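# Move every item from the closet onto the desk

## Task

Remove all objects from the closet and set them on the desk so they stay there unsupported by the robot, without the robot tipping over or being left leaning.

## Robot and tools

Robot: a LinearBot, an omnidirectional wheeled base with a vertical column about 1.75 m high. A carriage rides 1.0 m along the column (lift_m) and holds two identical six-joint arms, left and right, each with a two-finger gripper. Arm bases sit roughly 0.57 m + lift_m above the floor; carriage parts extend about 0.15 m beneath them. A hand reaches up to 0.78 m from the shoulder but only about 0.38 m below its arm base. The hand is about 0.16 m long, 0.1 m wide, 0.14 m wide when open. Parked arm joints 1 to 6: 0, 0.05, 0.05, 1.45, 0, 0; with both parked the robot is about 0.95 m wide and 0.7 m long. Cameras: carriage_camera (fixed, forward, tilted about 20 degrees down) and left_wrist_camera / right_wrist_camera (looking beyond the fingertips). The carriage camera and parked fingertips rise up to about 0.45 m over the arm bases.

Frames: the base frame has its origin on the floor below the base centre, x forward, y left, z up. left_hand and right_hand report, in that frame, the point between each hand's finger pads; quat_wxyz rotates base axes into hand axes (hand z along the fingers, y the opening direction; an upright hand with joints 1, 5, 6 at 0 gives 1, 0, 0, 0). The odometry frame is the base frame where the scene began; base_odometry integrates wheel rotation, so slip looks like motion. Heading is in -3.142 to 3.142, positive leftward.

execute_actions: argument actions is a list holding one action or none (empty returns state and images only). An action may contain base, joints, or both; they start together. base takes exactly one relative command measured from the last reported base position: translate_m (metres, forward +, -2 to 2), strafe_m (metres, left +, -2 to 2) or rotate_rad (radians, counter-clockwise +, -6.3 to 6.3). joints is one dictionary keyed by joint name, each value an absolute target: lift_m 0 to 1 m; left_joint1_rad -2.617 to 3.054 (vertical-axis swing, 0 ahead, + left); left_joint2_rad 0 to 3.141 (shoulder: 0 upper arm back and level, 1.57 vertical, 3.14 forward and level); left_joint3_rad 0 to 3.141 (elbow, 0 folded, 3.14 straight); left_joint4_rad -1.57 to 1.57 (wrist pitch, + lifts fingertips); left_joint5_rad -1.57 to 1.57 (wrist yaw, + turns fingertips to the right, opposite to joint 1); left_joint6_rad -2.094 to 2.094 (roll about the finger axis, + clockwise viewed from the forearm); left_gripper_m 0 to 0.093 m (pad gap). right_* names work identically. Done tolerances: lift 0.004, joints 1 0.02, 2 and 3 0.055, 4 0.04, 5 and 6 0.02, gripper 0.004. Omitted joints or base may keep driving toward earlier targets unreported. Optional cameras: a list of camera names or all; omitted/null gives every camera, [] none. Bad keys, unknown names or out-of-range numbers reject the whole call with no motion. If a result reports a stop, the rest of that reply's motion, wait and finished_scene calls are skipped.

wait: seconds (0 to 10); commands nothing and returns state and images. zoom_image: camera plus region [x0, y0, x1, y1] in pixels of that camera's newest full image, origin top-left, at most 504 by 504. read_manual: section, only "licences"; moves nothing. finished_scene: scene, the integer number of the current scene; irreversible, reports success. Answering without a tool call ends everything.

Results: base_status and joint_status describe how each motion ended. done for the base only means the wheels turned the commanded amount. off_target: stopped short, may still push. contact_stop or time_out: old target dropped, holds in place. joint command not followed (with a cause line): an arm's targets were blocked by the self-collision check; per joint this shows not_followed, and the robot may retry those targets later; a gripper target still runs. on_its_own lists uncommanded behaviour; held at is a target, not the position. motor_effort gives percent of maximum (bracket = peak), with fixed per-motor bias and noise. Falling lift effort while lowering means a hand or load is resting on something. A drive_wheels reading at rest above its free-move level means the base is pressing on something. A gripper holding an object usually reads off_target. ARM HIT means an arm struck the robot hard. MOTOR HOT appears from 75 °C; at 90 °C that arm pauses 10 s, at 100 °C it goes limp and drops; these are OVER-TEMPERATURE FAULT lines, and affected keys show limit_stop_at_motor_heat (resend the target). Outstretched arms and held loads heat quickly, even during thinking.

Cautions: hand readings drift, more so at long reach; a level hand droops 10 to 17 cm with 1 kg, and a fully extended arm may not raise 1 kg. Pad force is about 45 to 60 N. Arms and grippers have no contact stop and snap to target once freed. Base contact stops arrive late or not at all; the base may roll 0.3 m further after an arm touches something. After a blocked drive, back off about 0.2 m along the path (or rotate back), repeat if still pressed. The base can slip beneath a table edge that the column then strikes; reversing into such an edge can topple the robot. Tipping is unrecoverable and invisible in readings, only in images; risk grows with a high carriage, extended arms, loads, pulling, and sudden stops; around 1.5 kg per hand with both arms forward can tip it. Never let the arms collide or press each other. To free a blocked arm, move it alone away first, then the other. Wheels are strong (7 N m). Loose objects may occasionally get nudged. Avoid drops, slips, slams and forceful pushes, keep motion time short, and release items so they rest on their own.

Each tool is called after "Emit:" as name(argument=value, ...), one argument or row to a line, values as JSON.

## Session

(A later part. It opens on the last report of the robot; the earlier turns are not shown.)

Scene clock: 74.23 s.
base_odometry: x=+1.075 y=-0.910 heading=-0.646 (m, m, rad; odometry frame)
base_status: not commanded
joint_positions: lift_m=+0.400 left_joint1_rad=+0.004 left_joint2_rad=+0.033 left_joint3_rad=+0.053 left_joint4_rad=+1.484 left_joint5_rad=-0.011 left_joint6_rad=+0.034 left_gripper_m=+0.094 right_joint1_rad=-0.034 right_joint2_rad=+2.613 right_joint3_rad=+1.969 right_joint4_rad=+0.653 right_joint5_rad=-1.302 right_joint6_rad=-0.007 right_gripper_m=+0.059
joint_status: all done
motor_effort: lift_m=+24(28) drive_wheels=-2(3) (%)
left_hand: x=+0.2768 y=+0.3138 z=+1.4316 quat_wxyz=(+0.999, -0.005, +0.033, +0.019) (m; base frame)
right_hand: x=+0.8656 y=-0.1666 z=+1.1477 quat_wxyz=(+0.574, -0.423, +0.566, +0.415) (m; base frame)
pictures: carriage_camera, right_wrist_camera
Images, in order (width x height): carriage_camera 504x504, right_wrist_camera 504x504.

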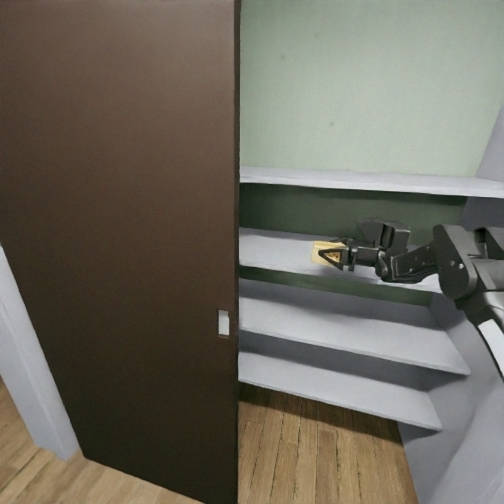

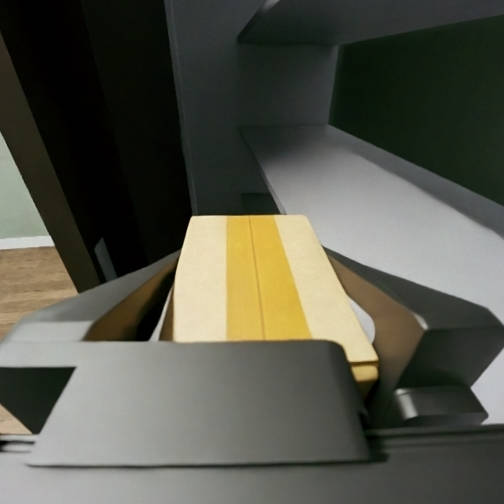

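Emit:
execute_actions(
  actions=[
    {"joints":{"lift_m":0.07,"right_joint1_rad":0,"right_joint2_rad":0.05,"right_joint3_rad":0.05,"right_joint4_rad":1.45,"right_joint5_rad":0}},
  ],
  cameras=[],
)

Emit:
execute_actions(
  actions=[
    {"base":{"rotate_rad":-0.32}},
  ],
  cameras=[],
)

Emit:
execute_actions(
  actions=[
    {"base":{"strafe_m":0.82},"joints":{"left_joint1_rad":0,"left_joint2_rad":1.2,"left_joint3_rad":0.8,"left_joint4_rad":0.4,"left_joint5_rad":0,"left_joint6_rad":0,"left_gripper_m":0}},
  ],
)

Scene clock: 79.23 s.
base_odometry: x=+1.075 y=-0.910 heading=-0.646 (m, m, rad; odometry frame)
base_status: not commanded
joint_positions: lift_m=+0.070 left_joint1_rad=+0.004 left_joint2_rad=+0.033 left_joint3_rad=+0.053 left_joint4_rad=+1.484 left_joint5_rad=-0.011 left_joint6_rad=+0.034 left_gripper_m=+0.094 right_joint1_rad=+0.003 right_joint2_rad=+0.068 right_joint3_rad=+0.060 right_joint4_rad=+1.449 right_joint5_rad=-0.003 right_joint6_rad=-0.007 right_gripper_m=+0.059
joint_status: all done
motor_effort: lift_m=+26(26) drive_wheels=-1(0) (%)
left_hand: x=+0.2768 y=+0.3138 z=+1.1015 quat_wxyz=(+0.999, -0.005, +0.033, +0.019) (m; base frame)
right_hand: x=+0.2947 y=-0.3112 z=+1.1024 quat_wxyz=(+0.998, -0.002, +0.065, -0.002) (m; base frame)
pictures: none
No camera images: the call's "cameras" was empty. Leave "cameras" out to get every camera's image.

Scene clock: 80.80 s.
base_odometry: x=+1.075 y=-0.910 heading=-0.966 (m, m, rad; odometry frame)
base_status: done
joint_positions: lift_m=+0.070 left_joint1_rad=+0.004 left_joint2_rad=+0.033 left_joint3_rad=+0.053 left_joint4_rad=+1.484 left_joint5_rad=-0.011 left_joint6_rad=+0.034 left_gripper_m=+0.094 right_joint1_rad=+0.003 right_joint2_rad=+0.068 right_joint3_rad=+0.060 right_joint4_rad=+1.448 right_joint5_rad=-0.002 right_joint6_rad=-0.007 right_gripper_m=+0.060
joint_status: not commanded
motor_effort: lift_m=+25(21) drive_wheels=+5(7) (%)
left_hand: x=+0.2768 y=+0.3138 z=+1.1015 quat_wxyz=(+0.999, -0.005, +0.033, +0.019) (m; base frame)
right_hand: x=+0.2947 y=-0.3114 z=+1.1024 quat_wxyz=(+0.998, -0.001, +0.065, -0.002) (m; base frame)
pictures: none
No camera images: the call's "cameras" was empty. Leave "cameras" out to get every camera's image.

Scene clock: 84.70 s.
base_odometry: x=+1.750 y=-0.445 heading=-0.966 (m, m, rad; odometry frame)
base_status: done
joint_positions: lift_m=+0.070 left_joint1_rad=-0.144 left_joint2_rad=+1.012 left_joint3_rad=+0.831 left_joint4_rad=+0.702 left_joint5_rad=+0.773 left_joint6_rad=-0.105 left_gripper_m=+0.000 right_joint1_rad=+0.003 right_joint2_rad=+0.068 right_joint3_rad=+0.060 right_joint4_rad=+1.447 right_joint5_rad=-0.001 right_joint6_rad=-0.007 right_gripper_m=+0.060
joint_status: left_joint1_rad off_target (ended at -0.144, target +0.000); left_joint2_rad off_target (ended at +1.012, target +1.200); left_joint4_rad off_target (ended at +0.703, target +0.400); left_joint5_rad off_target (ended at +0.773, target +0.000); left_joint6_rad off_target (ended at -0.105, target +0.000); the others done
motor_effort: lift_m=+24(24) drive_wheels=+7(19) (%)
left_hand: x=+0.5430 y=+0.1496 z=+1.1195 quat_wxyz=(+0.772, +0.335, +0.457, -0.287) (m; base frame)
right_hand: x=+0.2950 y=-0.3115 z=+1.1023 quat_wxyz=(+0.998, -0.001, +0.066, -0.002) (m; base frame)
pictures: carriage_camera, left_wrist_camera, right_wrist_camera
Images, in order (width x height): carriage_camera 504x504, left_wrist_camera 504x504, right_wrist_camera 504x504.

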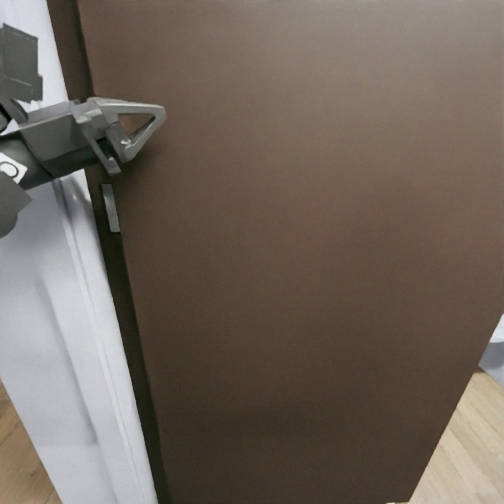

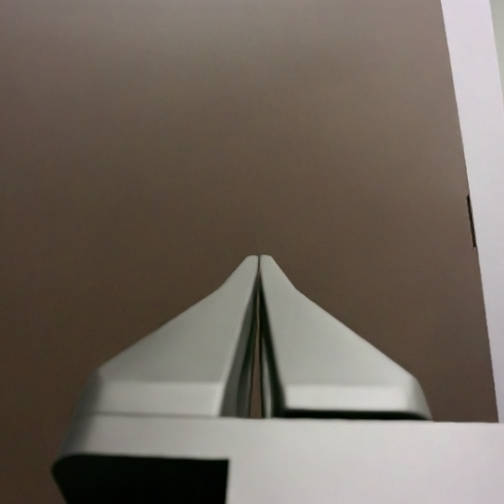

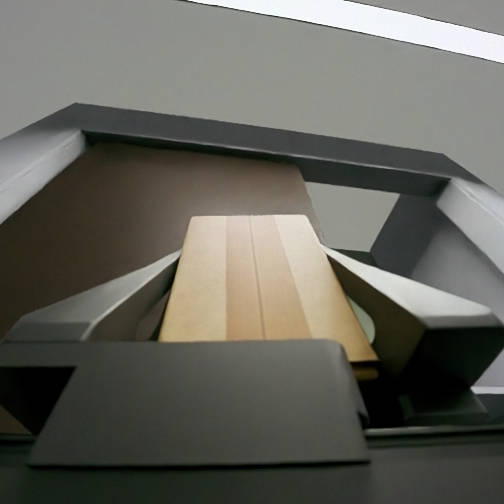

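Door was closer; back off.

Emit:
execute_actions(
  actions=[
    {"base":{"translate_m":-0.17},"joints":{"left_joint1_rad":0}},
  ],
  cameras=["carriage_camera","left_wrist_camera"],
)

Scene clock: 87.30 s.
base_odometry: x=+1.654 y=-0.305 heading=-0.966 (m, m, rad; odometry frame)
base_status: done
joint_positions: lift_m=+0.070 left_joint1_rad=-0.022 left_joint2_rad=+1.175 left_joint3_rad=+0.832 left_joint4_rad=+0.432 left_joint5_rad=+0.048 left_joint6_rad=-0.010 left_gripper_m=+0.000 right_joint1_rad=+0.003 right_joint2_rad=+0.068 right_joint3_rad=+0.060 right_joint4_rad=+1.448 right_joint5_rad=+0.000 right_joint6_rad=-0.007 right_gripper_m=+0.060
joint_status: left_joint1_rad off_target (ended at -0.022, target +0.000)
on_its_own: left_joint2_rad moved +0.163 to your old target +1.200; left_joint4_rad moved -0.271 to your old target +0.400; left_joint5_rad moved -0.725 toward your old target +0.000; left_joint6_rad moved +0.094 to your old target +0.000
motor_effort: lift_m=+23(23) drive_wheels=-3(8) (%)
left_hand: x=+0.6743 y=+0.2944 z=+1.0219 quat_wxyz=(+0.737, +0.022, +0.675, -0.028) (m; base frame)
right_hand: x=+0.2949 y=-0.3117 z=+1.1024 quat_wxyz=(+0.998, +0.000, +0.066, -0.002) (m; base frame)
pictures: carriage_camera, left_wrist_camera
Images, in order (width x height): carriage_camera 504x504, left_wrist_camera 504x504.

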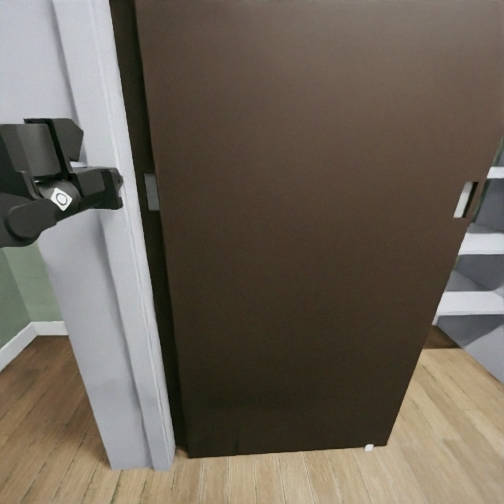

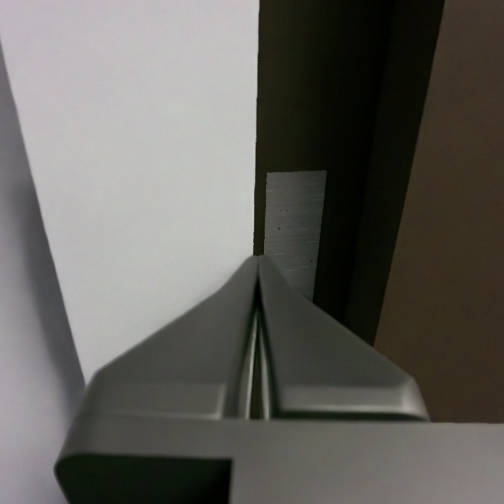

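Emit:
execute_actions(
  actions=[
    {"base":{"rotate_rad":0.075},"joints":{"lift_m":0.05,"left_joint1_rad":0,"left_joint3_rad":0.79,"left_joint5_rad":0}},
  ],
  cameras=[],
)

Emit:
execute_actions(
  actions=[
    {"base":{"strafe_m":-0.095}},
  ],
  cameras=["carriage_camera","left_wrist_camera"],
)

Emit:
execute_actions(
  actions=[
    {"base":{"translate_m":0.07}},
  ],
  cameras=["carriage_camera","left_wrist_camera"],
)

Scene clock: 91.37 s.
base_odometry: x=+1.653 y=-0.305 heading=-0.892 (m, m, rad; odometry frame)
base_status: done
joint_positions: lift_m=+0.050 left_joint1_rad=-0.007 left_joint2_rad=+1.183 left_joint3_rad=+0.810 left_joint4_rad=+0.419 left_joint5_rad=+0.007 left_joint6_rad=-0.010 left_gripper_m=+0.000 right_joint1_rad=+0.003 right_joint2_rad=+0.068 right_joint3_rad=+0.059 right_joint4_rad=+1.448 right_joint5_rad=+0.001 right_joint6_rad=-0.007 right_gripper_m=+0.060
joint_status: all done
motor_effort: lift_m=+22(24) drive_wheels=-5(7) (%)
left_hand: x=+0.6765 y=+0.3075 z=+0.9852 quat_wxyz=(+0.723, +0.002, +0.690, -0.009) (m; base frame)
right_hand: x=+0.2950 y=-0.3119 z=+1.0822 quat_wxyz=(+0.998, +0.000, +0.066, -0.002) (m; base frame)
pictures: none
No camera images: the call's "cameras" was empty. Leave "cameras" out to get every camera's image.

Scene clock: 92.90 s.
base_odometry: x=+1.579 y=-0.364 heading=-0.892 (m, m, rad; odometry frame)
base_status: done
joint_positions: lift_m=+0.050 left_joint1_rad=-0.007 left_joint2_rad=+1.183 left_joint3_rad=+0.810 left_joint4_rad=+0.419 left_joint5_rad=+0.005 left_joint6_rad=-0.010 left_gripper_m=+0.000 right_joint1_rad=+0.003 right_joint2_rad=+0.068 right_joint3_rad=+0.059 right_joint4_rad=+1.448 right_joint5_rad=+0.001 right_joint6_rad=-0.007 right_gripper_m=+0.060
joint_status: not commanded
motor_effort: lift_m=+23(24) drive_wheels=-4(10) (%)
left_hand: x=+0.6765 y=+0.3079 z=+0.9851 quat_wxyz=(+0.723, +0.001, +0.691, -0.008) (m; base frame)
right_hand: x=+0.2950 y=-0.3119 z=+1.0822 quat_wxyz=(+0.998, +0.000, +0.066, -0.002) (m; base frame)
pictures: carriage_camera, left_wrist_camera
Images, in order (width x height): carriage_camera 504x504, left_wrist_camera 504x504.

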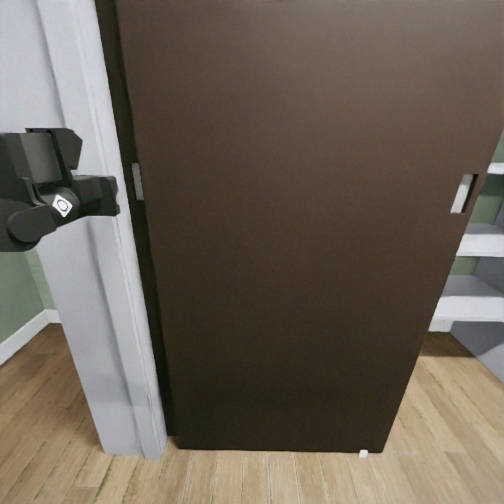

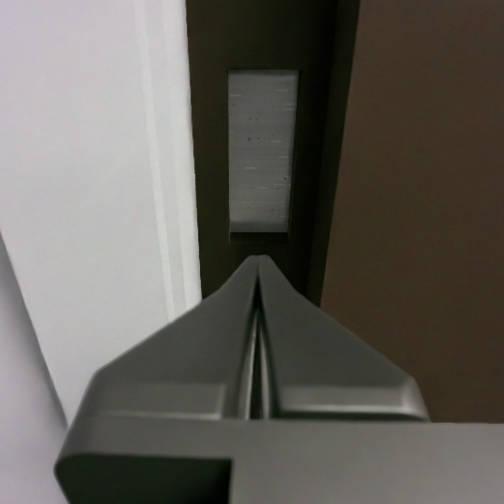

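Scene clock: 94.23 s.
base_odometry: x=+1.623 y=-0.419 heading=-0.892 (m, m, rad; odometry frame)
base_status: done
joint_positions: lift_m=+0.050 left_joint1_rad=-0.007 left_joint2_rad=+1.183 left_joint3_rad=+0.810 left_joint4_rad=+0.416 left_joint5_rad=+0.005 left_joint6_rad=-0.010 left_gripper_m=+0.000 right_joint1_rad=+0.003 right_joint2_rad=+0.068 right_joint3_rad=+0.059 right_joint4_rad=+1.446 right_joint5_rad=+0.001 right_joint6_rad=-0.007 right_gripper_m=+0.060
joint_status: not commanded
motor_effort: lift_m=+23(25) drive_wheels=-5(9) (%)
left_hand: x=+0.6765 y=+0.3079 z=+0.9846 quat_wxyz=(+0.722, +0.001, +0.691, -0.008) (m; base frame)
right_hand: x=+0.2954 y=-0.3119 z=+1.0822 quat_wxyz=(+0.998, +0.000, +0.066, -0.002) (m; base frame)
pictures: carriage_camera, left_wrist_camera
Images, in order (width x height): carriage_camera 504x504, left_wrist_camera 504x504.

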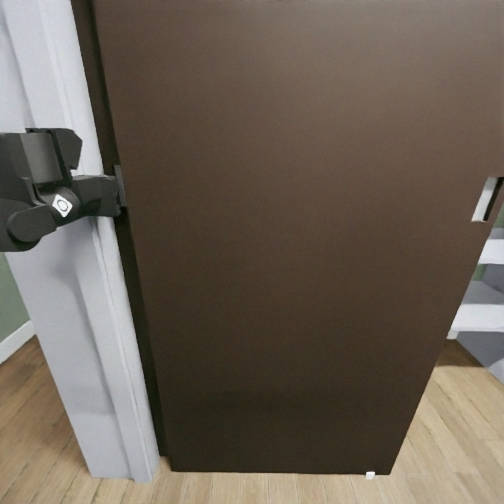

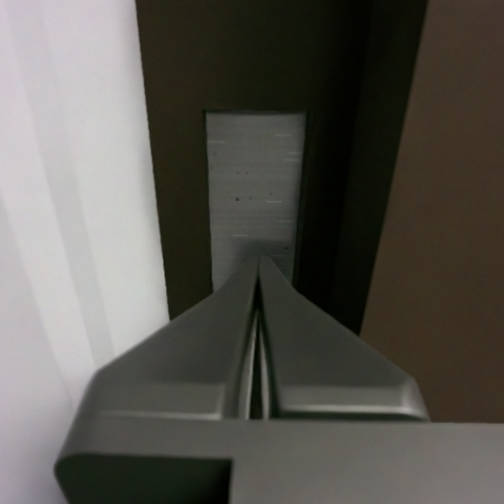

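Emit:
execute_actions(
  actions=[
    {"base":{"translate_m":0.035},"joints":{"left_joint1_rad":0}},
  ],
  cameras=["left_wrist_camera"],
)

Scene clock: 97.77 s.
base_odometry: x=+1.645 y=-0.446 heading=-0.893 (m, m, rad; odometry frame)
base_status: done
joint_positions: lift_m=+0.050 left_joint1_rad=-0.008 left_joint2_rad=+1.125 left_joint3_rad=+0.793 left_joint4_rad=+0.348 left_joint5_rad=-0.056 left_joint6_rad=-0.011 left_gripper_m=+0.000 right_joint1_rad=+0.003 right_joint2_rad=+0.068 right_joint3_rad=+0.059 right_joint4_rad=+1.446 right_joint5_rad=+0.001 right_joint6_rad=-0.007 right_gripper_m=+0.060
joint_status: all done
motor_effort: lift_m=+22(23) drive_wheels=+6(11) (%)
left_hand: x=+0.6637 y=+0.3183 z=+0.9816 quat_wxyz=(+0.713, -0.021, +0.701, +0.013) (m; base frame)
right_hand: x=+0.2954 y=-0.3119 z=+1.0822 quat_wxyz=(+0.998, +0.000, +0.066, -0.002) (m; base frame)
pictures: left_wrist_camera
Images, in order (width x height): left_wrist_camera 504x504.

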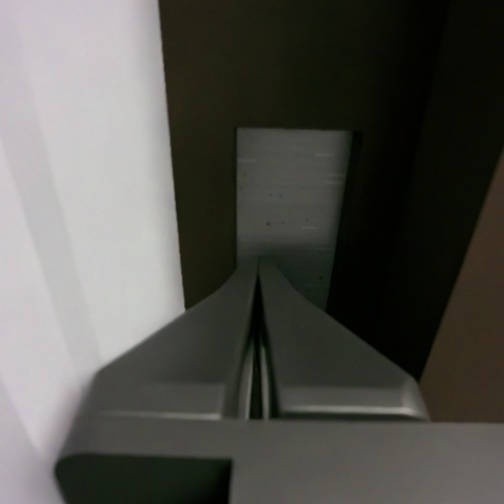

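Emit:
execute_actions(
  actions=[
    {"base":{"strafe_m":-0.07},"joints":{"left_joint1_rad":-0.03,"left_joint2_rad":1.17}},
  ],
  cameras=["carriage_camera","left_wrist_camera"],
)

Scene clock: 100.63 s.
base_odometry: x=+1.590 y=-0.490 heading=-0.892 (m, m, rad; odometry frame)
base_status: done
joint_positions: lift_m=+0.050 left_joint1_rad=-0.013 left_joint2_rad=+1.139 left_joint3_rad=+0.793 left_joint4_rad=+0.388 left_joint5_rad=-0.039 left_joint6_rad=+0.008 left_gripper_m=+0.000 right_joint1_rad=+0.003 right_joint2_rad=+0.068 right_joint3_rad=+0.059 right_joint4_rad=+1.446 right_joint5_rad=+0.001 right_joint6_rad=-0.007 right_gripper_m=+0.060
joint_status: all done
motor_effort: lift_m=+20(25) drive_wheels=+0(14) (%)
left_hand: x=+0.6665 y=+0.3133 z=+0.9863 quat_wxyz=(+0.722, -0.007, +0.692, +0.012) (m; base frame)
right_hand: x=+0.2954 y=-0.3119 z=+1.0822 quat_wxyz=(+0.998, +0.000, +0.066, -0.002) (m; base frame)
pictures: carriage_camera, left_wrist_camera
Images, in order (width x height): carriage_camera 504x504, left_wrist_camera 504x504.

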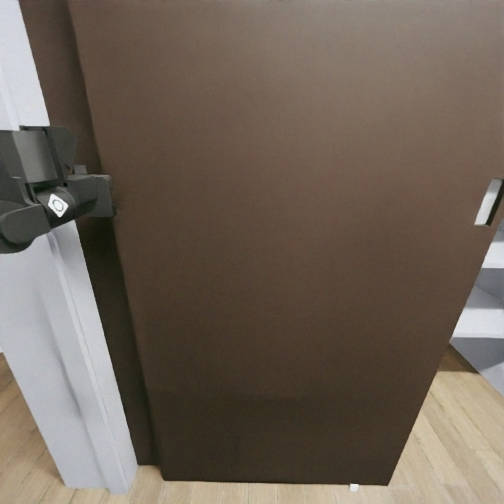

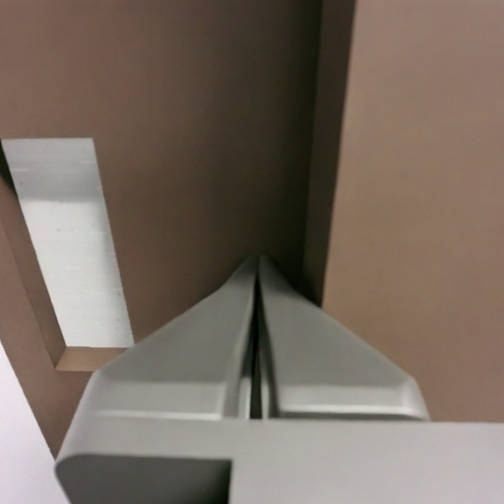

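Emit:
execute_actions(
  actions=[
    {"base":{"strafe_m":-0.12},"joints":{"left_joint1_rad":-0.03,"left_joint2_rad":1.2}},
  ],
  cameras=["left_wrist_camera"],
)

Emit:
execute_actions(
  actions=[
    {"base":{"strafe_m":0.165},"joints":{"left_joint1_rad":0,"left_joint5_rad":0}},
  ],
  cameras=["carriage_camera","left_wrist_camera"],
)

Scene clock: 103.47 s.
base_odometry: x=+1.497 y=-0.566 heading=-0.892 (m, m, rad; odometry frame)
base_status: done
joint_positions: lift_m=+0.050 left_joint1_rad=-0.021 left_joint2_rad=+1.177 left_joint3_rad=+0.793 left_joint4_rad=+0.419 left_joint5_rad=-0.011 left_joint6_rad=+0.010 left_gripper_m=+0.000 right_joint1_rad=+0.003 right_joint2_rad=+0.068 right_joint3_rad=+0.059 right_joint4_rad=+1.446 right_joint5_rad=+0.001 right_joint6_rad=-0.007 right_gripper_m=+0.060
joint_status: all done
motor_effort: lift_m=+22(25) drive_wheels=-3(12) (%)
left_hand: x=+0.6747 y=+0.3052 z=+0.9789 quat_wxyz=(+0.719, +0.007, +0.695, +0.000) (m; base frame)
right_hand: x=+0.2954 y=-0.3119 z=+1.0822 quat_wxyz=(+0.998, +0.000, +0.066, -0.002) (m; base frame)
pictures: left_wrist_camera
Images, in order (width x height): left_wrist_camera 504x504.

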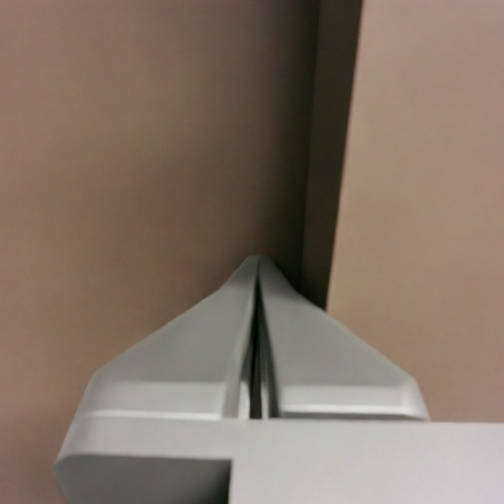

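Scene clock: 105.37 s.
base_odometry: x=+1.626 y=-0.462 heading=-0.892 (m, m, rad; odometry frame)
base_status: done
joint_positions: lift_m=+0.050 left_joint1_rad=-0.027 left_joint2_rad=+1.176 left_joint3_rad=+0.793 left_joint4_rad=+0.418 left_joint5_rad=+0.155 left_joint6_rad=+0.008 left_gripper_m=+0.000 right_joint1_rad=+0.003 right_joint2_rad=+0.068 right_joint3_rad=+0.059 right_joint4_rad=+1.446 right_joint5_rad=+0.001 right_joint6_rad=-0.007 right_gripper_m=+0.060
joint_status: left_joint1_rad off_target (ended at -0.027, target +0.000); left_joint5_rad off_target (ended at +0.155, target +0.000)
motor_effort: lift_m=+21(22) drive_wheels=+1(13) (%)
left_hand: x=+0.6717 y=+0.2741 z=+0.9787 quat_wxyz=(+0.716, +0.068, +0.692, -0.061) (m; base frame)
right_hand: x=+0.2954 y=-0.3119 z=+1.0822 quat_wxyz=(+0.998, +0.000, +0.066, -0.002) (m; base frame)
pictures: carriage_camera, left_wrist_camera
Images, in order (width x height): carriage_camera 504x504, left_wrist_camera 504x504.

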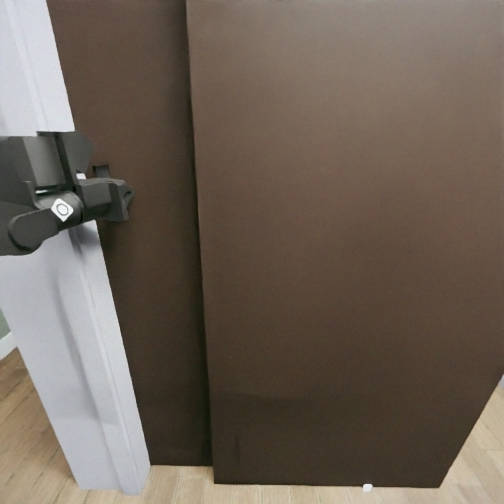

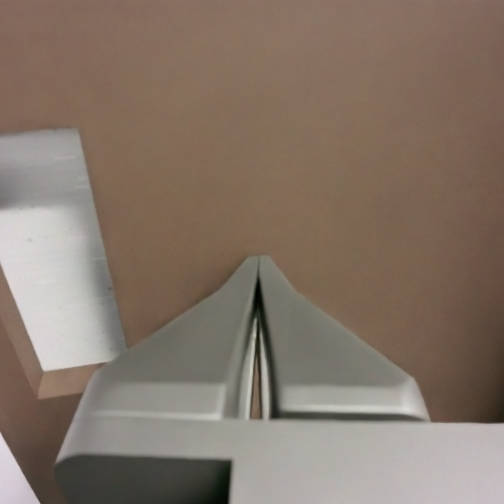

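Emit:
execute_actions(
  actions=[
    {"base":{"translate_m":-0.02},"joints":{"left_joint1_rad":-0.02,"left_joint5_rad":-0.15}},
  ],
  cameras=["left_wrist_camera"],
)

Scene clock: 107.00 s.
base_odometry: x=+1.613 y=-0.447 heading=-0.892 (m, m, rad; odometry frame)
base_status: done
joint_positions: lift_m=+0.050 left_joint1_rad=-0.029 left_joint2_rad=+1.179 left_joint3_rad=+0.793 left_joint4_rad=+0.417 left_joint5_rad=-0.142 left_joint6_rad=+0.008 left_gripper_m=+0.000 right_joint1_rad=+0.003 right_joint2_rad=+0.068 right_joint3_rad=+0.059 right_joint4_rad=+1.446 right_joint5_rad=+0.001 right_joint6_rad=-0.007 right_gripper_m=+0.060
joint_status: all done
motor_effort: lift_m=+22(22) drive_wheels=-1(4) (%)
left_hand: x=+0.6739 y=+0.3241 z=+0.9778 quat_wxyz=(+0.717, -0.038, +0.695, +0.042) (m; base frame)
right_hand: x=+0.2955 y=-0.3119 z=+1.0822 quat_wxyz=(+0.998, +0.000, +0.067, -0.002) (m; base frame)
pictures: left_wrist_camera
Images, in order (width x height): left_wrist_camera 504x504.

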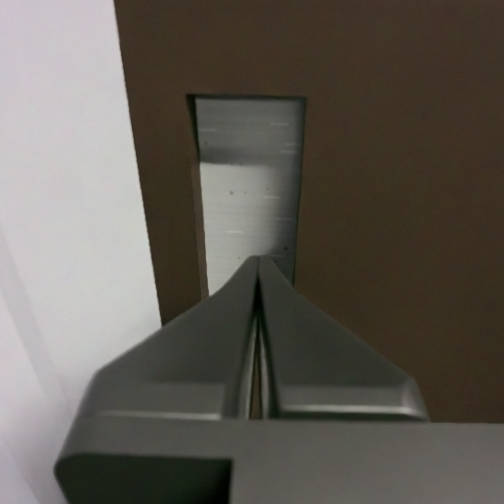

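Emit:
execute_actions(
  actions=[
    {"base":{"translate_m":0.038},"joints":{"lift_m":0.06,"left_joint1_rad":-0.02}},
  ],
  cameras=["left_wrist_camera"],
)

Emit:
execute_actions(
  actions=[
    {"base":{"strafe_m":-0.15},"joints":{"left_joint1_rad":-0.04}},
  ],
  cameras=["carriage_camera","left_wrist_camera"],
)

Scene clock: 109.07 s.
base_odometry: x=+1.637 y=-0.476 heading=-0.892 (m, m, rad; odometry frame)
base_status: done
joint_positions: lift_m=+0.060 left_joint1_rad=-0.038 left_joint2_rad=+1.144 left_joint3_rad=+0.781 left_joint4_rad=+0.382 left_joint5_rad=-0.178 left_joint6_rad=-0.006 left_gripper_m=+0.000 right_joint1_rad=+0.003 right_joint2_rad=+0.068 right_joint3_rad=+0.059 right_joint4_rad=+1.444 right_joint5_rad=+0.000 right_joint6_rad=-0.007 right_gripper_m=+0.060
joint_status: all done
motor_effort: lift_m=+19(30) drive_wheels=+9(10) (%)
left_hand: x=+0.6658 y=+0.3269 z=+0.9866 quat_wxyz=(+0.712, -0.052, +0.699, +0.046) (m; base frame)
right_hand: x=+0.2960 y=-0.3118 z=+1.0922 quat_wxyz=(+0.998, +0.000, +0.068, -0.002) (m; base frame)
pictures: left_wrist_camera
Images, in order (width x height): left_wrist_camera 504x504.

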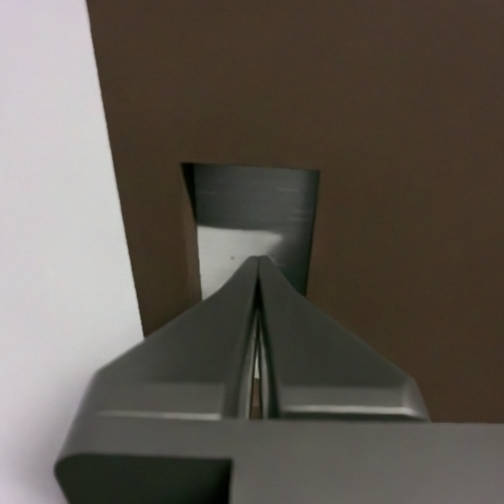

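Scene clock: 111.00 s.
base_odometry: x=+1.520 y=-0.570 heading=-0.892 (m, m, rad; odometry frame)
base_status: done
joint_positions: lift_m=+0.060 left_joint1_rad=-0.031 left_joint2_rad=+1.177 left_joint3_rad=+0.781 left_joint4_rad=+0.416 left_joint5_rad=-0.159 left_joint6_rad=-0.004 left_gripper_m=+0.000 right_joint1_rad=+0.003 right_joint2_rad=+0.068 right_joint3_rad=+0.059 right_joint4_rad=+1.445 right_joint5_rad=+0.000 right_joint6_rad=-0.007 right_gripper_m=+0.060
joint_status: all done
motor_effort: lift_m=+23(22) drive_wheels=-3(15) (%)
left_hand: x=+0.6729 y=+0.3262 z=+0.9819 quat_wxyz=(+0.712, -0.047, +0.699, +0.043) (m; base frame)
right_hand: x=+0.2959 y=-0.3118 z=+1.0922 quat_wxyz=(+0.998, +0.000, +0.067, -0.002) (m; base frame)
pictures: carriage_camera, left_wrist_camera
Images, in order (width x height): carriage_camera 504x504, left_wrist_camera 504x504.

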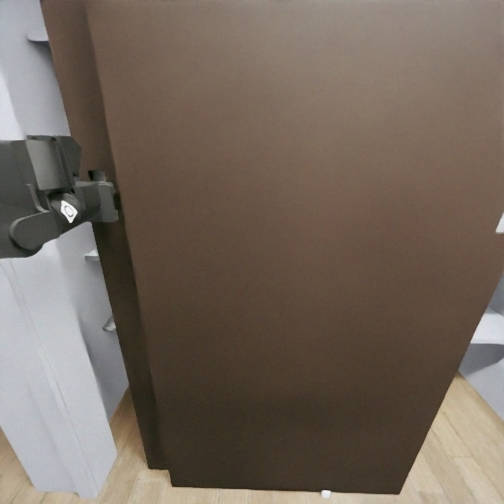

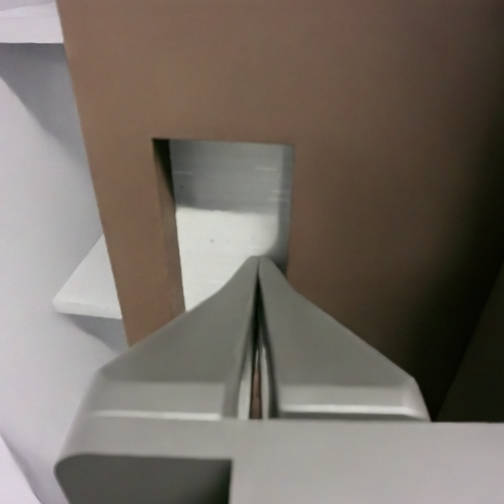

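Working. Continue, pushing both.

Emit:
execute_actions(
  actions=[
    {"base":{"strafe_m":-0.45},"joints":{"left_joint1_rad":-0.05,"left_joint2_rad":1.24}},
  ],
  cameras=["carriage_camera","left_wrist_camera"],
)

Scene clock: 114.90 s.
base_odometry: x=+1.170 y=-0.853 heading=-0.892 (m, m, rad; odometry frame)
base_status: done
joint_positions: lift_m=+0.060 left_joint1_rad=-0.032 left_joint2_rad=+1.206 left_joint3_rad=+0.781 left_joint4_rad=+0.427 left_joint5_rad=-0.200 left_joint6_rad=-0.002 left_gripper_m=+0.000 right_joint1_rad=+0.003 right_joint2_rad=+0.068 right_joint3_rad=+0.059 right_joint4_rad=+1.445 right_joint5_rad=+0.000 right_joint6_rad=-0.007 right_gripper_m=+0.060
joint_status: all done
motor_effort: lift_m=+22(21) drive_wheels=+0(15) (%)
left_hand: x=+0.6778 y=+0.3328 z=+0.9732 quat_wxyz=(+0.705, -0.060, +0.704, +0.059) (m; base frame)
right_hand: x=+0.2958 y=-0.3117 z=+1.0922 quat_wxyz=(+0.998, +0.000, +0.067, -0.002) (m; base frame)
pictures: carriage_camera, left_wrist_camera
Images, in order (width x height): carriage_camera 504x504, left_wrist_camera 504x504.

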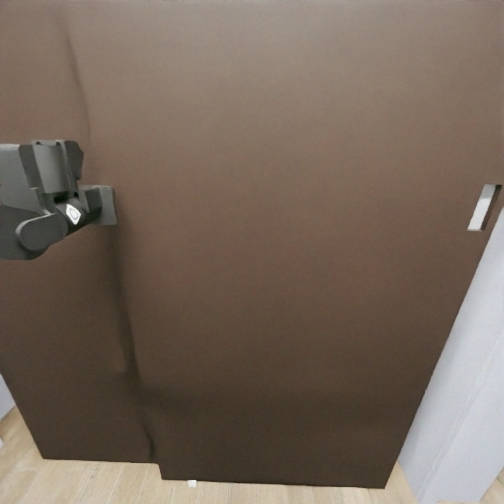

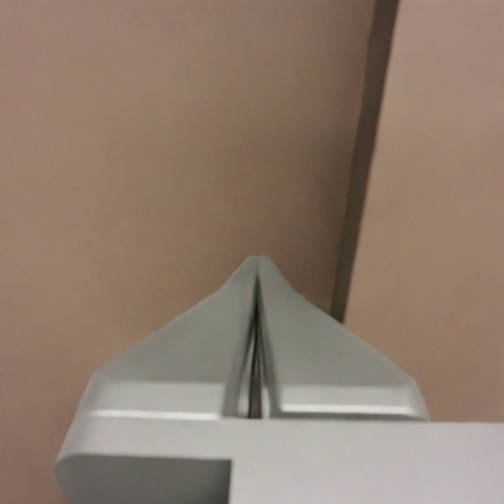

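Emit:
execute_actions(
  actions=[
    {"base":{"translate_m":-0.05},"joints":{"left_joint1_rad":0,"left_joint2_rad":1.0,"left_joint3_rad":0.6,"left_joint5_rad":0}},
  ],
  cameras=[],
)

Emit:
execute_actions(
  actions=[
    {"base":{"strafe_m":0.57},"joints":{"lift_m":0.1}},
  ],
  cameras=["carriage_camera","left_wrist_camera"],
)

Scene clock: 117.33 s.
base_odometry: x=+1.139 y=-0.814 heading=-0.892 (m, m, rad; odometry frame)
base_status: done
joint_positions: lift_m=+0.060 left_joint1_rad=-0.006 left_joint2_rad=+1.007 left_joint3_rad=+0.620 left_joint4_rad=+0.415 left_joint5_rad=-0.007 left_joint6_rad=-0.002 left_gripper_m=+0.000 right_joint1_rad=+0.003 right_joint2_rad=+0.068 right_joint3_rad=+0.059 right_joint4_rad=+1.445 right_joint5_rad=+0.000 right_joint6_rad=-0.007 right_gripper_m=+0.060
joint_status: all done
motor_effort: lift_m=+22(24) drive_wheels=-3(8) (%)
left_hand: x=+0.6349 y=+0.3107 z=+0.9662 quat_wxyz=(+0.717, -0.001, +0.697, +0.000) (m; base frame)
right_hand: x=+0.2958 y=-0.3117 z=+1.0922 quat_wxyz=(+0.998, +0.000, +0.067, -0.002) (m; base frame)
pictures: none
No camera images: the call's "cameras" was empty. Leave "cameras" out to get every camera's image.

Scene clock: 120.73 s.
base_odometry: x=+1.582 y=-0.456 heading=-0.891 (m, m, rad; odometry frame)
base_status: done
joint_positions: lift_m=+0.100 left_joint1_rad=-0.006 left_joint2_rad=+1.007 left_joint3_rad=+0.619 left_joint4_rad=+0.416 left_joint5_rad=-0.005 left_joint6_rad=-0.002 left_gripper_m=+0.000 right_joint1_rad=+0.003 right_joint2_rad=+0.068 right_joint3_rad=+0.059 right_joint4_rad=+1.445 right_joint5_rad=+0.001 right_joint6_rad=-0.007 right_gripper_m=+0.060
joint_status: all done
motor_effort: lift_m=+24(29) drive_wheels=-3(9) (%)
left_hand: x=+0.6348 y=+0.3104 z=+1.0055 quat_wxyz=(+0.717, +0.000, +0.697, -0.001) (m; base frame)
right_hand: x=+0.2960 y=-0.3120 z=+1.1321 quat_wxyz=(+0.998, +0.000, +0.068, -0.002) (m; base frame)
pictures: carriage_camera, left_wrist_camera
Images, in order (width x height): carriage_camera 504x504, left_wrist_camera 504x504.

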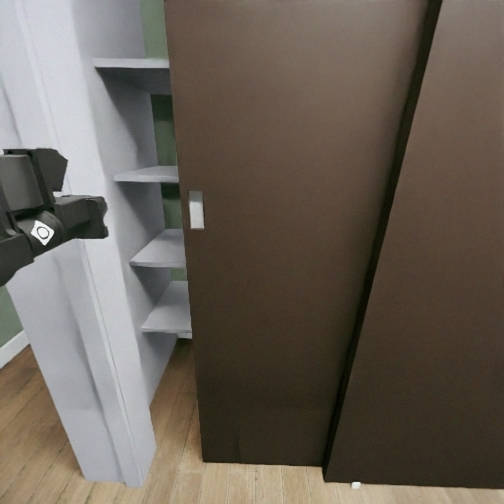

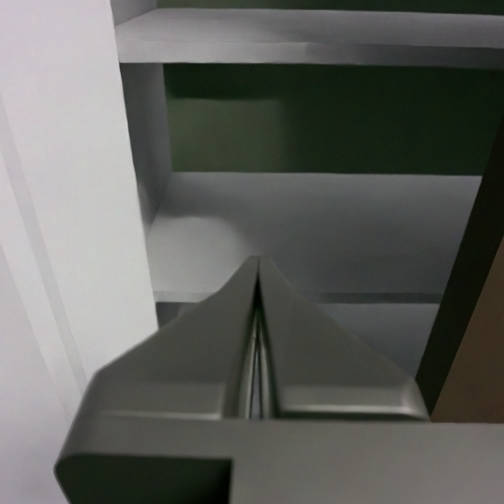

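Emit:
execute_actions(
  actions=[
    {"base":{"strafe_m":-0.03}},
  ],
  cameras=[],
)

Emit:
execute_actions(
  actions=[
    {"base":{"translate_m":0.09},"joints":{"left_joint2_rad":1.9,"left_joint3_rad":1.6,"left_joint4_rad":0.3}},
  ],
  cameras=["carriage_camera"],
)

Emit:
execute_actions(
  actions=[
    {"base":{"strafe_m":-0.52},"joints":{"left_joint1_rad":-0.02}},
  ],
  cameras=["carriage_camera","left_wrist_camera"],
)

Scene clock: 123.60 s.
base_odometry: x=+1.559 y=-0.475 heading=-0.891 (m, m, rad; odometry frame)
base_status: done
joint_positions: lift_m=+0.100 left_joint1_rad=-0.006 left_joint2_rad=+1.007 left_joint3_rad=+0.619 left_joint4_rad=+0.416 left_joint5_rad=-0.004 left_joint6_rad=-0.002 left_gripper_m=+0.000 right_joint1_rad=+0.003 right_joint2_rad=+0.068 right_joint3_rad=+0.059 right_joint4_rad=+1.445 right_joint5_rad=+0.001 right_joint6_rad=-0.007 right_gripper_m=+0.060
joint_status: not commanded
motor_effort: lift_m=+22(23) drive_wheels=-2(14) (%)
left_hand: x=+0.6348 y=+0.3102 z=+1.0055 quat_wxyz=(+0.717, +0.000, +0.697, -0.002) (m; base frame)
right_hand: x=+0.2960 y=-0.3120 z=+1.1321 quat_wxyz=(+0.998, +0.000, +0.068, -0.002) (m; base frame)
pictures: none
No camera images: the call's "cameras" was empty. Leave "cameras" out to get every camera's image.

Scene clock: 125.10 s.
base_odometry: x=+1.616 y=-0.545 heading=-0.891 (m, m, rad; odometry frame)
base_status: done
joint_positions: lift_m=+0.100 left_joint1_rad=-0.006 left_joint2_rad=+1.889 left_joint3_rad=+1.589 left_joint4_rad=+0.317 left_joint5_rad=-0.004 left_joint6_rad=-0.002 left_gripper_m=+0.000 right_joint1_rad=+0.003 right_joint2_rad=+0.068 right_joint3_rad=+0.059 right_joint4_rad=+1.443 right_joint5_rad=+0.001 right_joint6_rad=-0.007 right_gripper_m=+0.060
joint_status: all done
motor_effort: lift_m=+20(22) drive_wheels=-5(13) (%)
left_hand: x=+0.8610 y=+0.3088 z=+1.0527 quat_wxyz=(+0.713, +0.000, +0.701, -0.002) (m; base frame)
right_hand: x=+0.2963 y=-0.3120 z=+1.1321 quat_wxyz=(+0.998, +0.000, +0.068, -0.002) (m; base frame)
pictures: carriage_camera
Images, in order (width x height): carriage_camera 504x504.

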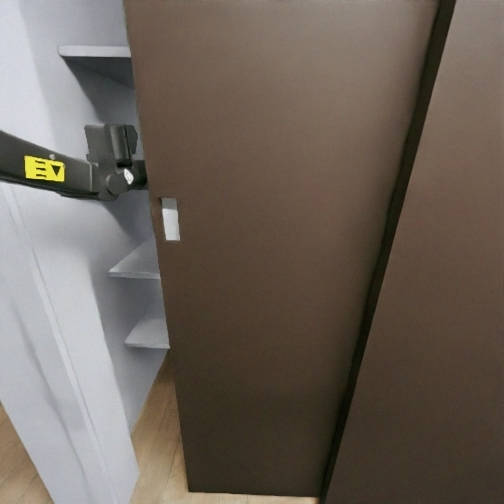

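Scene clock: 128.27 s.
base_odometry: x=+1.211 y=-0.872 heading=-0.891 (m, m, rad; odometry frame)
base_status: done
joint_positions: lift_m=+0.100 left_joint1_rad=+0.001 left_joint2_rad=+1.889 left_joint3_rad=+1.589 left_joint4_rad=+0.316 left_joint5_rad=+0.004 left_joint6_rad=-0.001 left_gripper_m=+0.000 right_joint1_rad=+0.003 right_joint2_rad=+0.068 right_joint3_rad=+0.059 right_joint4_rad=+1.443 right_joint5_rad=+0.001 right_joint6_rad=-0.007 right_gripper_m=+0.060
joint_status: left_joint1_rad off_target (ended at +0.001, target -0.020)
motor_effort: lift_m=+21(25) drive_wheels=-3(14) (%)
left_hand: x=+0.8610 y=+0.3120 z=+1.0525 quat_wxyz=(+0.713, +0.000, +0.701, -0.001) (m; base frame)
right_hand: x=+0.2963 y=-0.3120 z=+1.1321 quat_wxyz=(+0.998, +0.000, +0.068, -0.002) (m; base frame)
pictures: carriage_camera, left_wrist_camera
Images, in order (width x height): carriage_camera 504x504, left_wrist_camera 504x504.

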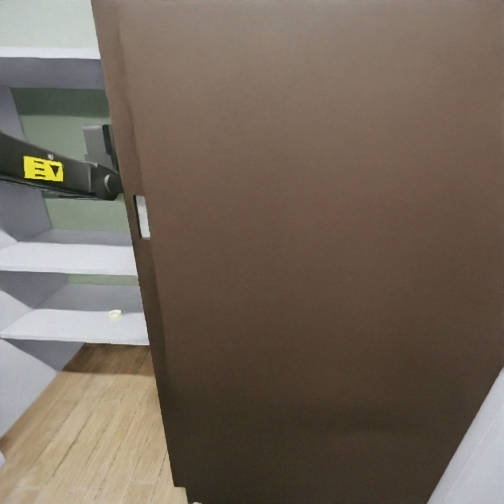

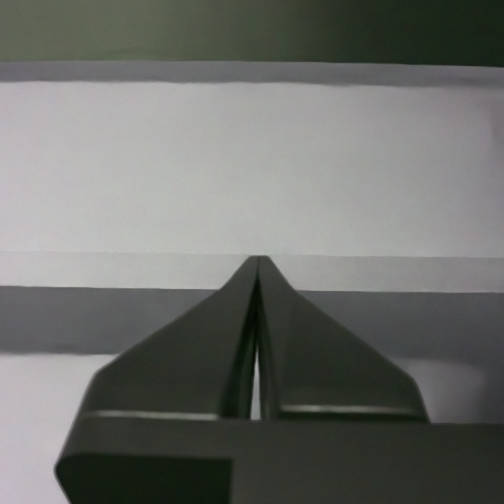

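Emit:
execute_actions(
  actions=[
    {"base":{"strafe_m":0.32},"joints":{"left_joint1_rad":0,"left_joint2_rad":1.9,"left_joint3_rad":1.2,"left_joint4_rad":0.0,"left_gripper_m":0.093}},
  ],
  cameras=["carriage_camera"],
)

Emit:
execute_actions(
  actions=[
    {"joints":{"lift_m":0.05,"left_joint2_rad":2.8,"left_joint3_rad":1.7,"left_joint4_rad":0.3}},
  ],
  cameras=[],
)

Emit:
execute_actions(
  actions=[
    {"base":{"translate_m":0.2}},
  ],
  cameras=["carriage_camera","left_wrist_camera"],
)

Scene clock: 133.47 s.
base_odometry: x=+1.460 y=-0.671 heading=-0.891 (m, m, rad; odometry frame)
base_status: done
joint_positions: lift_m=+0.100 left_joint1_rad=+0.001 left_joint2_rad=+1.889 left_joint3_rad=+1.211 left_joint4_rad=-0.001 left_joint5_rad=+0.002 left_joint6_rad=-0.001 left_gripper_m=+0.093 right_joint1_rad=+0.003 right_joint2_rad=+0.068 right_joint3_rad=+0.059 right_joint4_rad=+1.443 right_joint5_rad=+0.001 right_joint6_rad=-0.007 right_gripper_m=+0.060
joint_status: all done
motor_effort: lift_m=+21(20) drive_wheels=-4(16) (%)
left_hand: x=+0.7832 y=+0.3122 z=+0.8022 quat_wxyz=(+0.431, -0.001, +0.902, -0.001) (m; base frame)
right_hand: x=+0.2963 y=-0.3119 z=+1.1321 quat_wxyz=(+0.998, +0.000, +0.068, -0.002) (m; base frame)
pictures: carriage_camera
Images, in order (width x height): carriage_camera 504x504.

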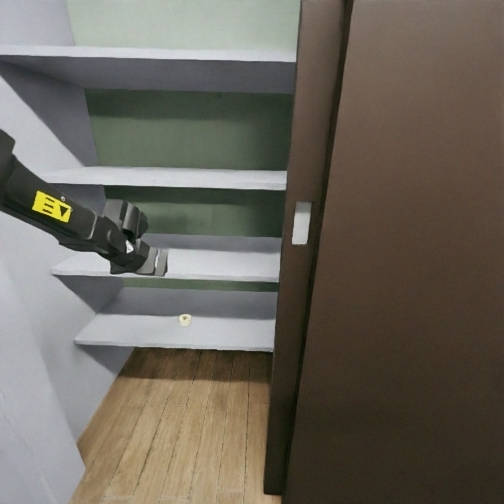

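Scene clock: 134.90 s.
base_odometry: x=+1.460 y=-0.671 heading=-0.891 (m, m, rad; odometry frame)
base_status: not commanded
joint_positions: lift_m=+0.050 left_joint1_rad=+0.001 left_joint2_rad=+2.580 left_joint3_rad=+1.777 left_joint4_rad=+0.685 left_joint5_rad=-0.008 left_joint6_rad=+0.011 left_gripper_m=+0.093 right_joint1_rad=+0.003 right_joint2_rad=+0.068 right_joint3_rad=+0.059 right_joint4_rad=+1.444 right_joint5_rad=+0.000 right_joint6_rad=-0.007 right_gripper_m=+0.060
joint_status: left_joint2_rad off_target (ended at +2.580, target +2.800); left_joint3_rad off_target (ended at +1.777, target +1.700); left_joint4_rad off_target (ended at +0.685, target +0.300); the others done
motor_effort: lift_m=+20(25) drive_wheels=-2(4) (%)
left_hand: x=+0.9618 y=+0.3142 z=+0.7404 quat_wxyz=(+0.665, +0.001, +0.747, +0.007) (m; base frame)
right_hand: x=+0.2963 y=-0.3118 z=+1.0821 quat_wxyz=(+0.998, +0.000, +0.068, -0.002) (m; base frame)
pictures: none
No camera images: the call's "cameras" was empty. Leave "cameras" out to get every camera's image.

Scene clock: 136.97 s.
base_odometry: x=+1.586 y=-0.826 heading=-0.890 (m, m, rad; odometry frame)
base_status: done
joint_positions: lift_m=+0.050 left_joint1_rad=+0.001 left_joint2_rad=+2.590 left_joint3_rad=+1.788 left_joint4_rad=+0.709 left_joint5_rad=-0.001 left_joint6_rad=+0.008 left_gripper_m=+0.093 right_joint1_rad=+0.003 right_joint2_rad=+0.068 right_joint3_rad=+0.059 right_joint4_rad=+1.443 right_joint5_rad=+0.000 right_joint6_rad=-0.007 right_gripper_m=+0.060
joint_status: not commanded
motor_effort: lift_m=+21(22) drive_wheels=+2(11) (%)
left_hand: x=+0.9638 y=+0.3130 z=+0.7440 quat_wxyz=(+0.673, +0.002, +0.739, +0.004) (m; base frame)
right_hand: x=+0.2964 y=-0.3118 z=+1.0821 quat_wxyz=(+0.998, +0.000, +0.068, -0.002) (m; base frame)
pictures: carriage_camera, left_wrist_camera
Images, in order (width x height): carriage_camera 504x504, left_wrist_camera 504x504.

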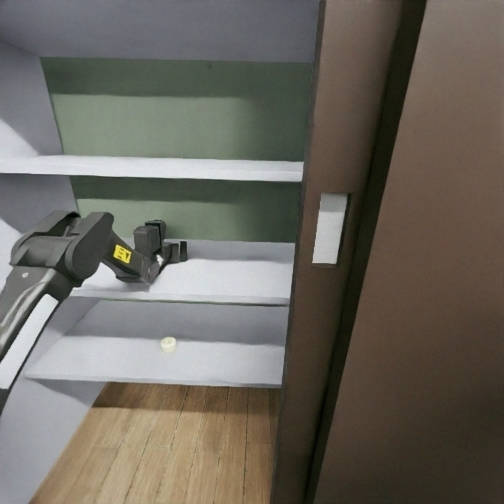

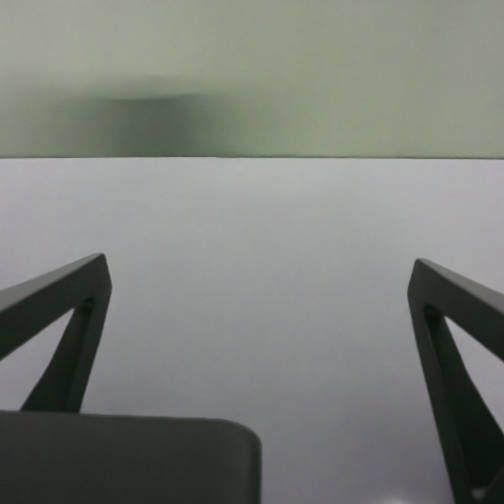

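Emit:
execute_actions(
  actions=[
    {"joints":{"left_joint2_rad":2.5,"left_joint3_rad":1.8,"left_joint4_rad":0.72}},
  ],
  cameras=[],
)

Emit:
execute_actions(
  actions=[
    {"base":{"translate_m":-0.3}},
  ],
  cameras=["carriage_camera"],
)

Emit:
execute_actions(
  actions=[
    {"joints":{"left_joint2_rad":2.8,"left_joint3_rad":1.7,"left_joint4_rad":0.3}},
  ],
  cameras=["carriage_camera"],
)

Scene clock: 139.87 s.
base_odometry: x=+1.586 y=-0.826 heading=-0.890 (m, m, rad; odometry frame)
base_status: not commanded
joint_positions: lift_m=+0.050 left_joint1_rad=+0.001 left_joint2_rad=+2.486 left_joint3_rad=+1.819 left_joint4_rad=+0.741 left_joint5_rad=-0.001 left_joint6_rad=+0.008 left_gripper_m=+0.093 right_joint1_rad=+0.003 right_joint2_rad=+0.068 right_joint3_rad=+0.059 right_joint4_rad=+1.443 right_joint5_rad=+0.000 right_joint6_rad=-0.007 right_gripper_m=+0.060
joint_status: all done
motor_effort: lift_m=+27(24) drive_wheels=+1(2) (%)
left_hand: x=+0.9648 y=+0.3130 z=+0.8373 quat_wxyz=(+0.733, +0.002, +0.681, +0.004) (m; base frame)
right_hand: x=+0.2964 y=-0.3118 z=+1.0820 quat_wxyz=(+0.998, +0.000, +0.068, -0.002) (m; base frame)
pictures: none
No camera images: the call's "cameras" was empty. Leave "cameras" out to get every camera's image.

Scene clock: 142.43 s.
base_odometry: x=+1.398 y=-0.593 heading=-0.890 (m, m, rad; odometry frame)
base_status: done
joint_positions: lift_m=+0.050 left_joint1_rad=+0.001 left_joint2_rad=+2.486 left_joint3_rad=+1.819 left_joint4_rad=+0.734 left_joint5_rad=-0.001 left_joint6_rad=+0.008 left_gripper_m=+0.093 right_joint1_rad=+0.003 right_joint2_rad=+0.068 right_joint3_rad=+0.059 right_joint4_rad=+1.444 right_joint5_rad=+0.000 right_joint6_rad=-0.007 right_gripper_m=+0.060
joint_status: not commanded
motor_effort: lift_m=+24(22) drive_wheels=-3(15) (%)
left_hand: x=+0.9649 y=+0.3128 z=+0.8357 quat_wxyz=(+0.730, +0.002, +0.683, +0.004) (m; base frame)
right_hand: x=+0.2962 y=-0.3118 z=+1.0820 quat_wxyz=(+0.998, +0.000, +0.068, -0.002) (m; base frame)
pictures: carriage_camera
Images, in order (width x height): carriage_camera 504x504.

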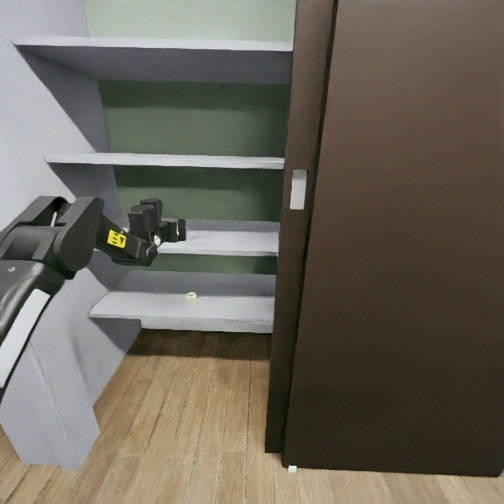

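Scene clock: 143.63 s.
base_odometry: x=+1.398 y=-0.593 heading=-0.890 (m, m, rad; odometry frame)
base_status: not commanded
joint_positions: lift_m=+0.050 left_joint1_rad=+0.001 left_joint2_rad=+2.804 left_joint3_rad=+1.691 left_joint4_rad=+0.295 left_joint5_rad=-0.001 left_joint6_rad=+0.008 left_gripper_m=+0.093 right_joint1_rad=+0.003 right_joint2_rad=+0.068 right_joint3_rad=+0.059 right_joint4_rad=+1.444 right_joint5_rad=+0.000 right_joint6_rad=-0.007 right_gripper_m=+0.060
joint_status: all done
motor_effort: lift_m=+25(27) drive_wheels=-2(3) (%)
left_hand: x=+0.8603 y=+0.3126 z=+0.4777 quat_wxyz=(+0.368, +0.003, +0.930, +0.002) (m; base frame)
right_hand: x=+0.2962 y=-0.3118 z=+1.0819 quat_wxyz=(+0.998, +0.000, +0.068, -0.002) (m; base frame)
pictures: carriage_camera
Images, in order (width x height): carriage_camera 504x504.

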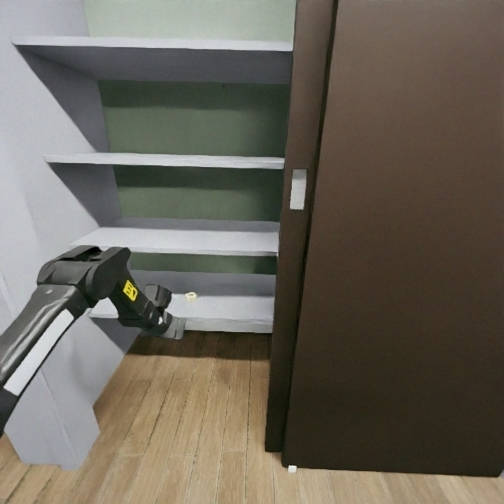

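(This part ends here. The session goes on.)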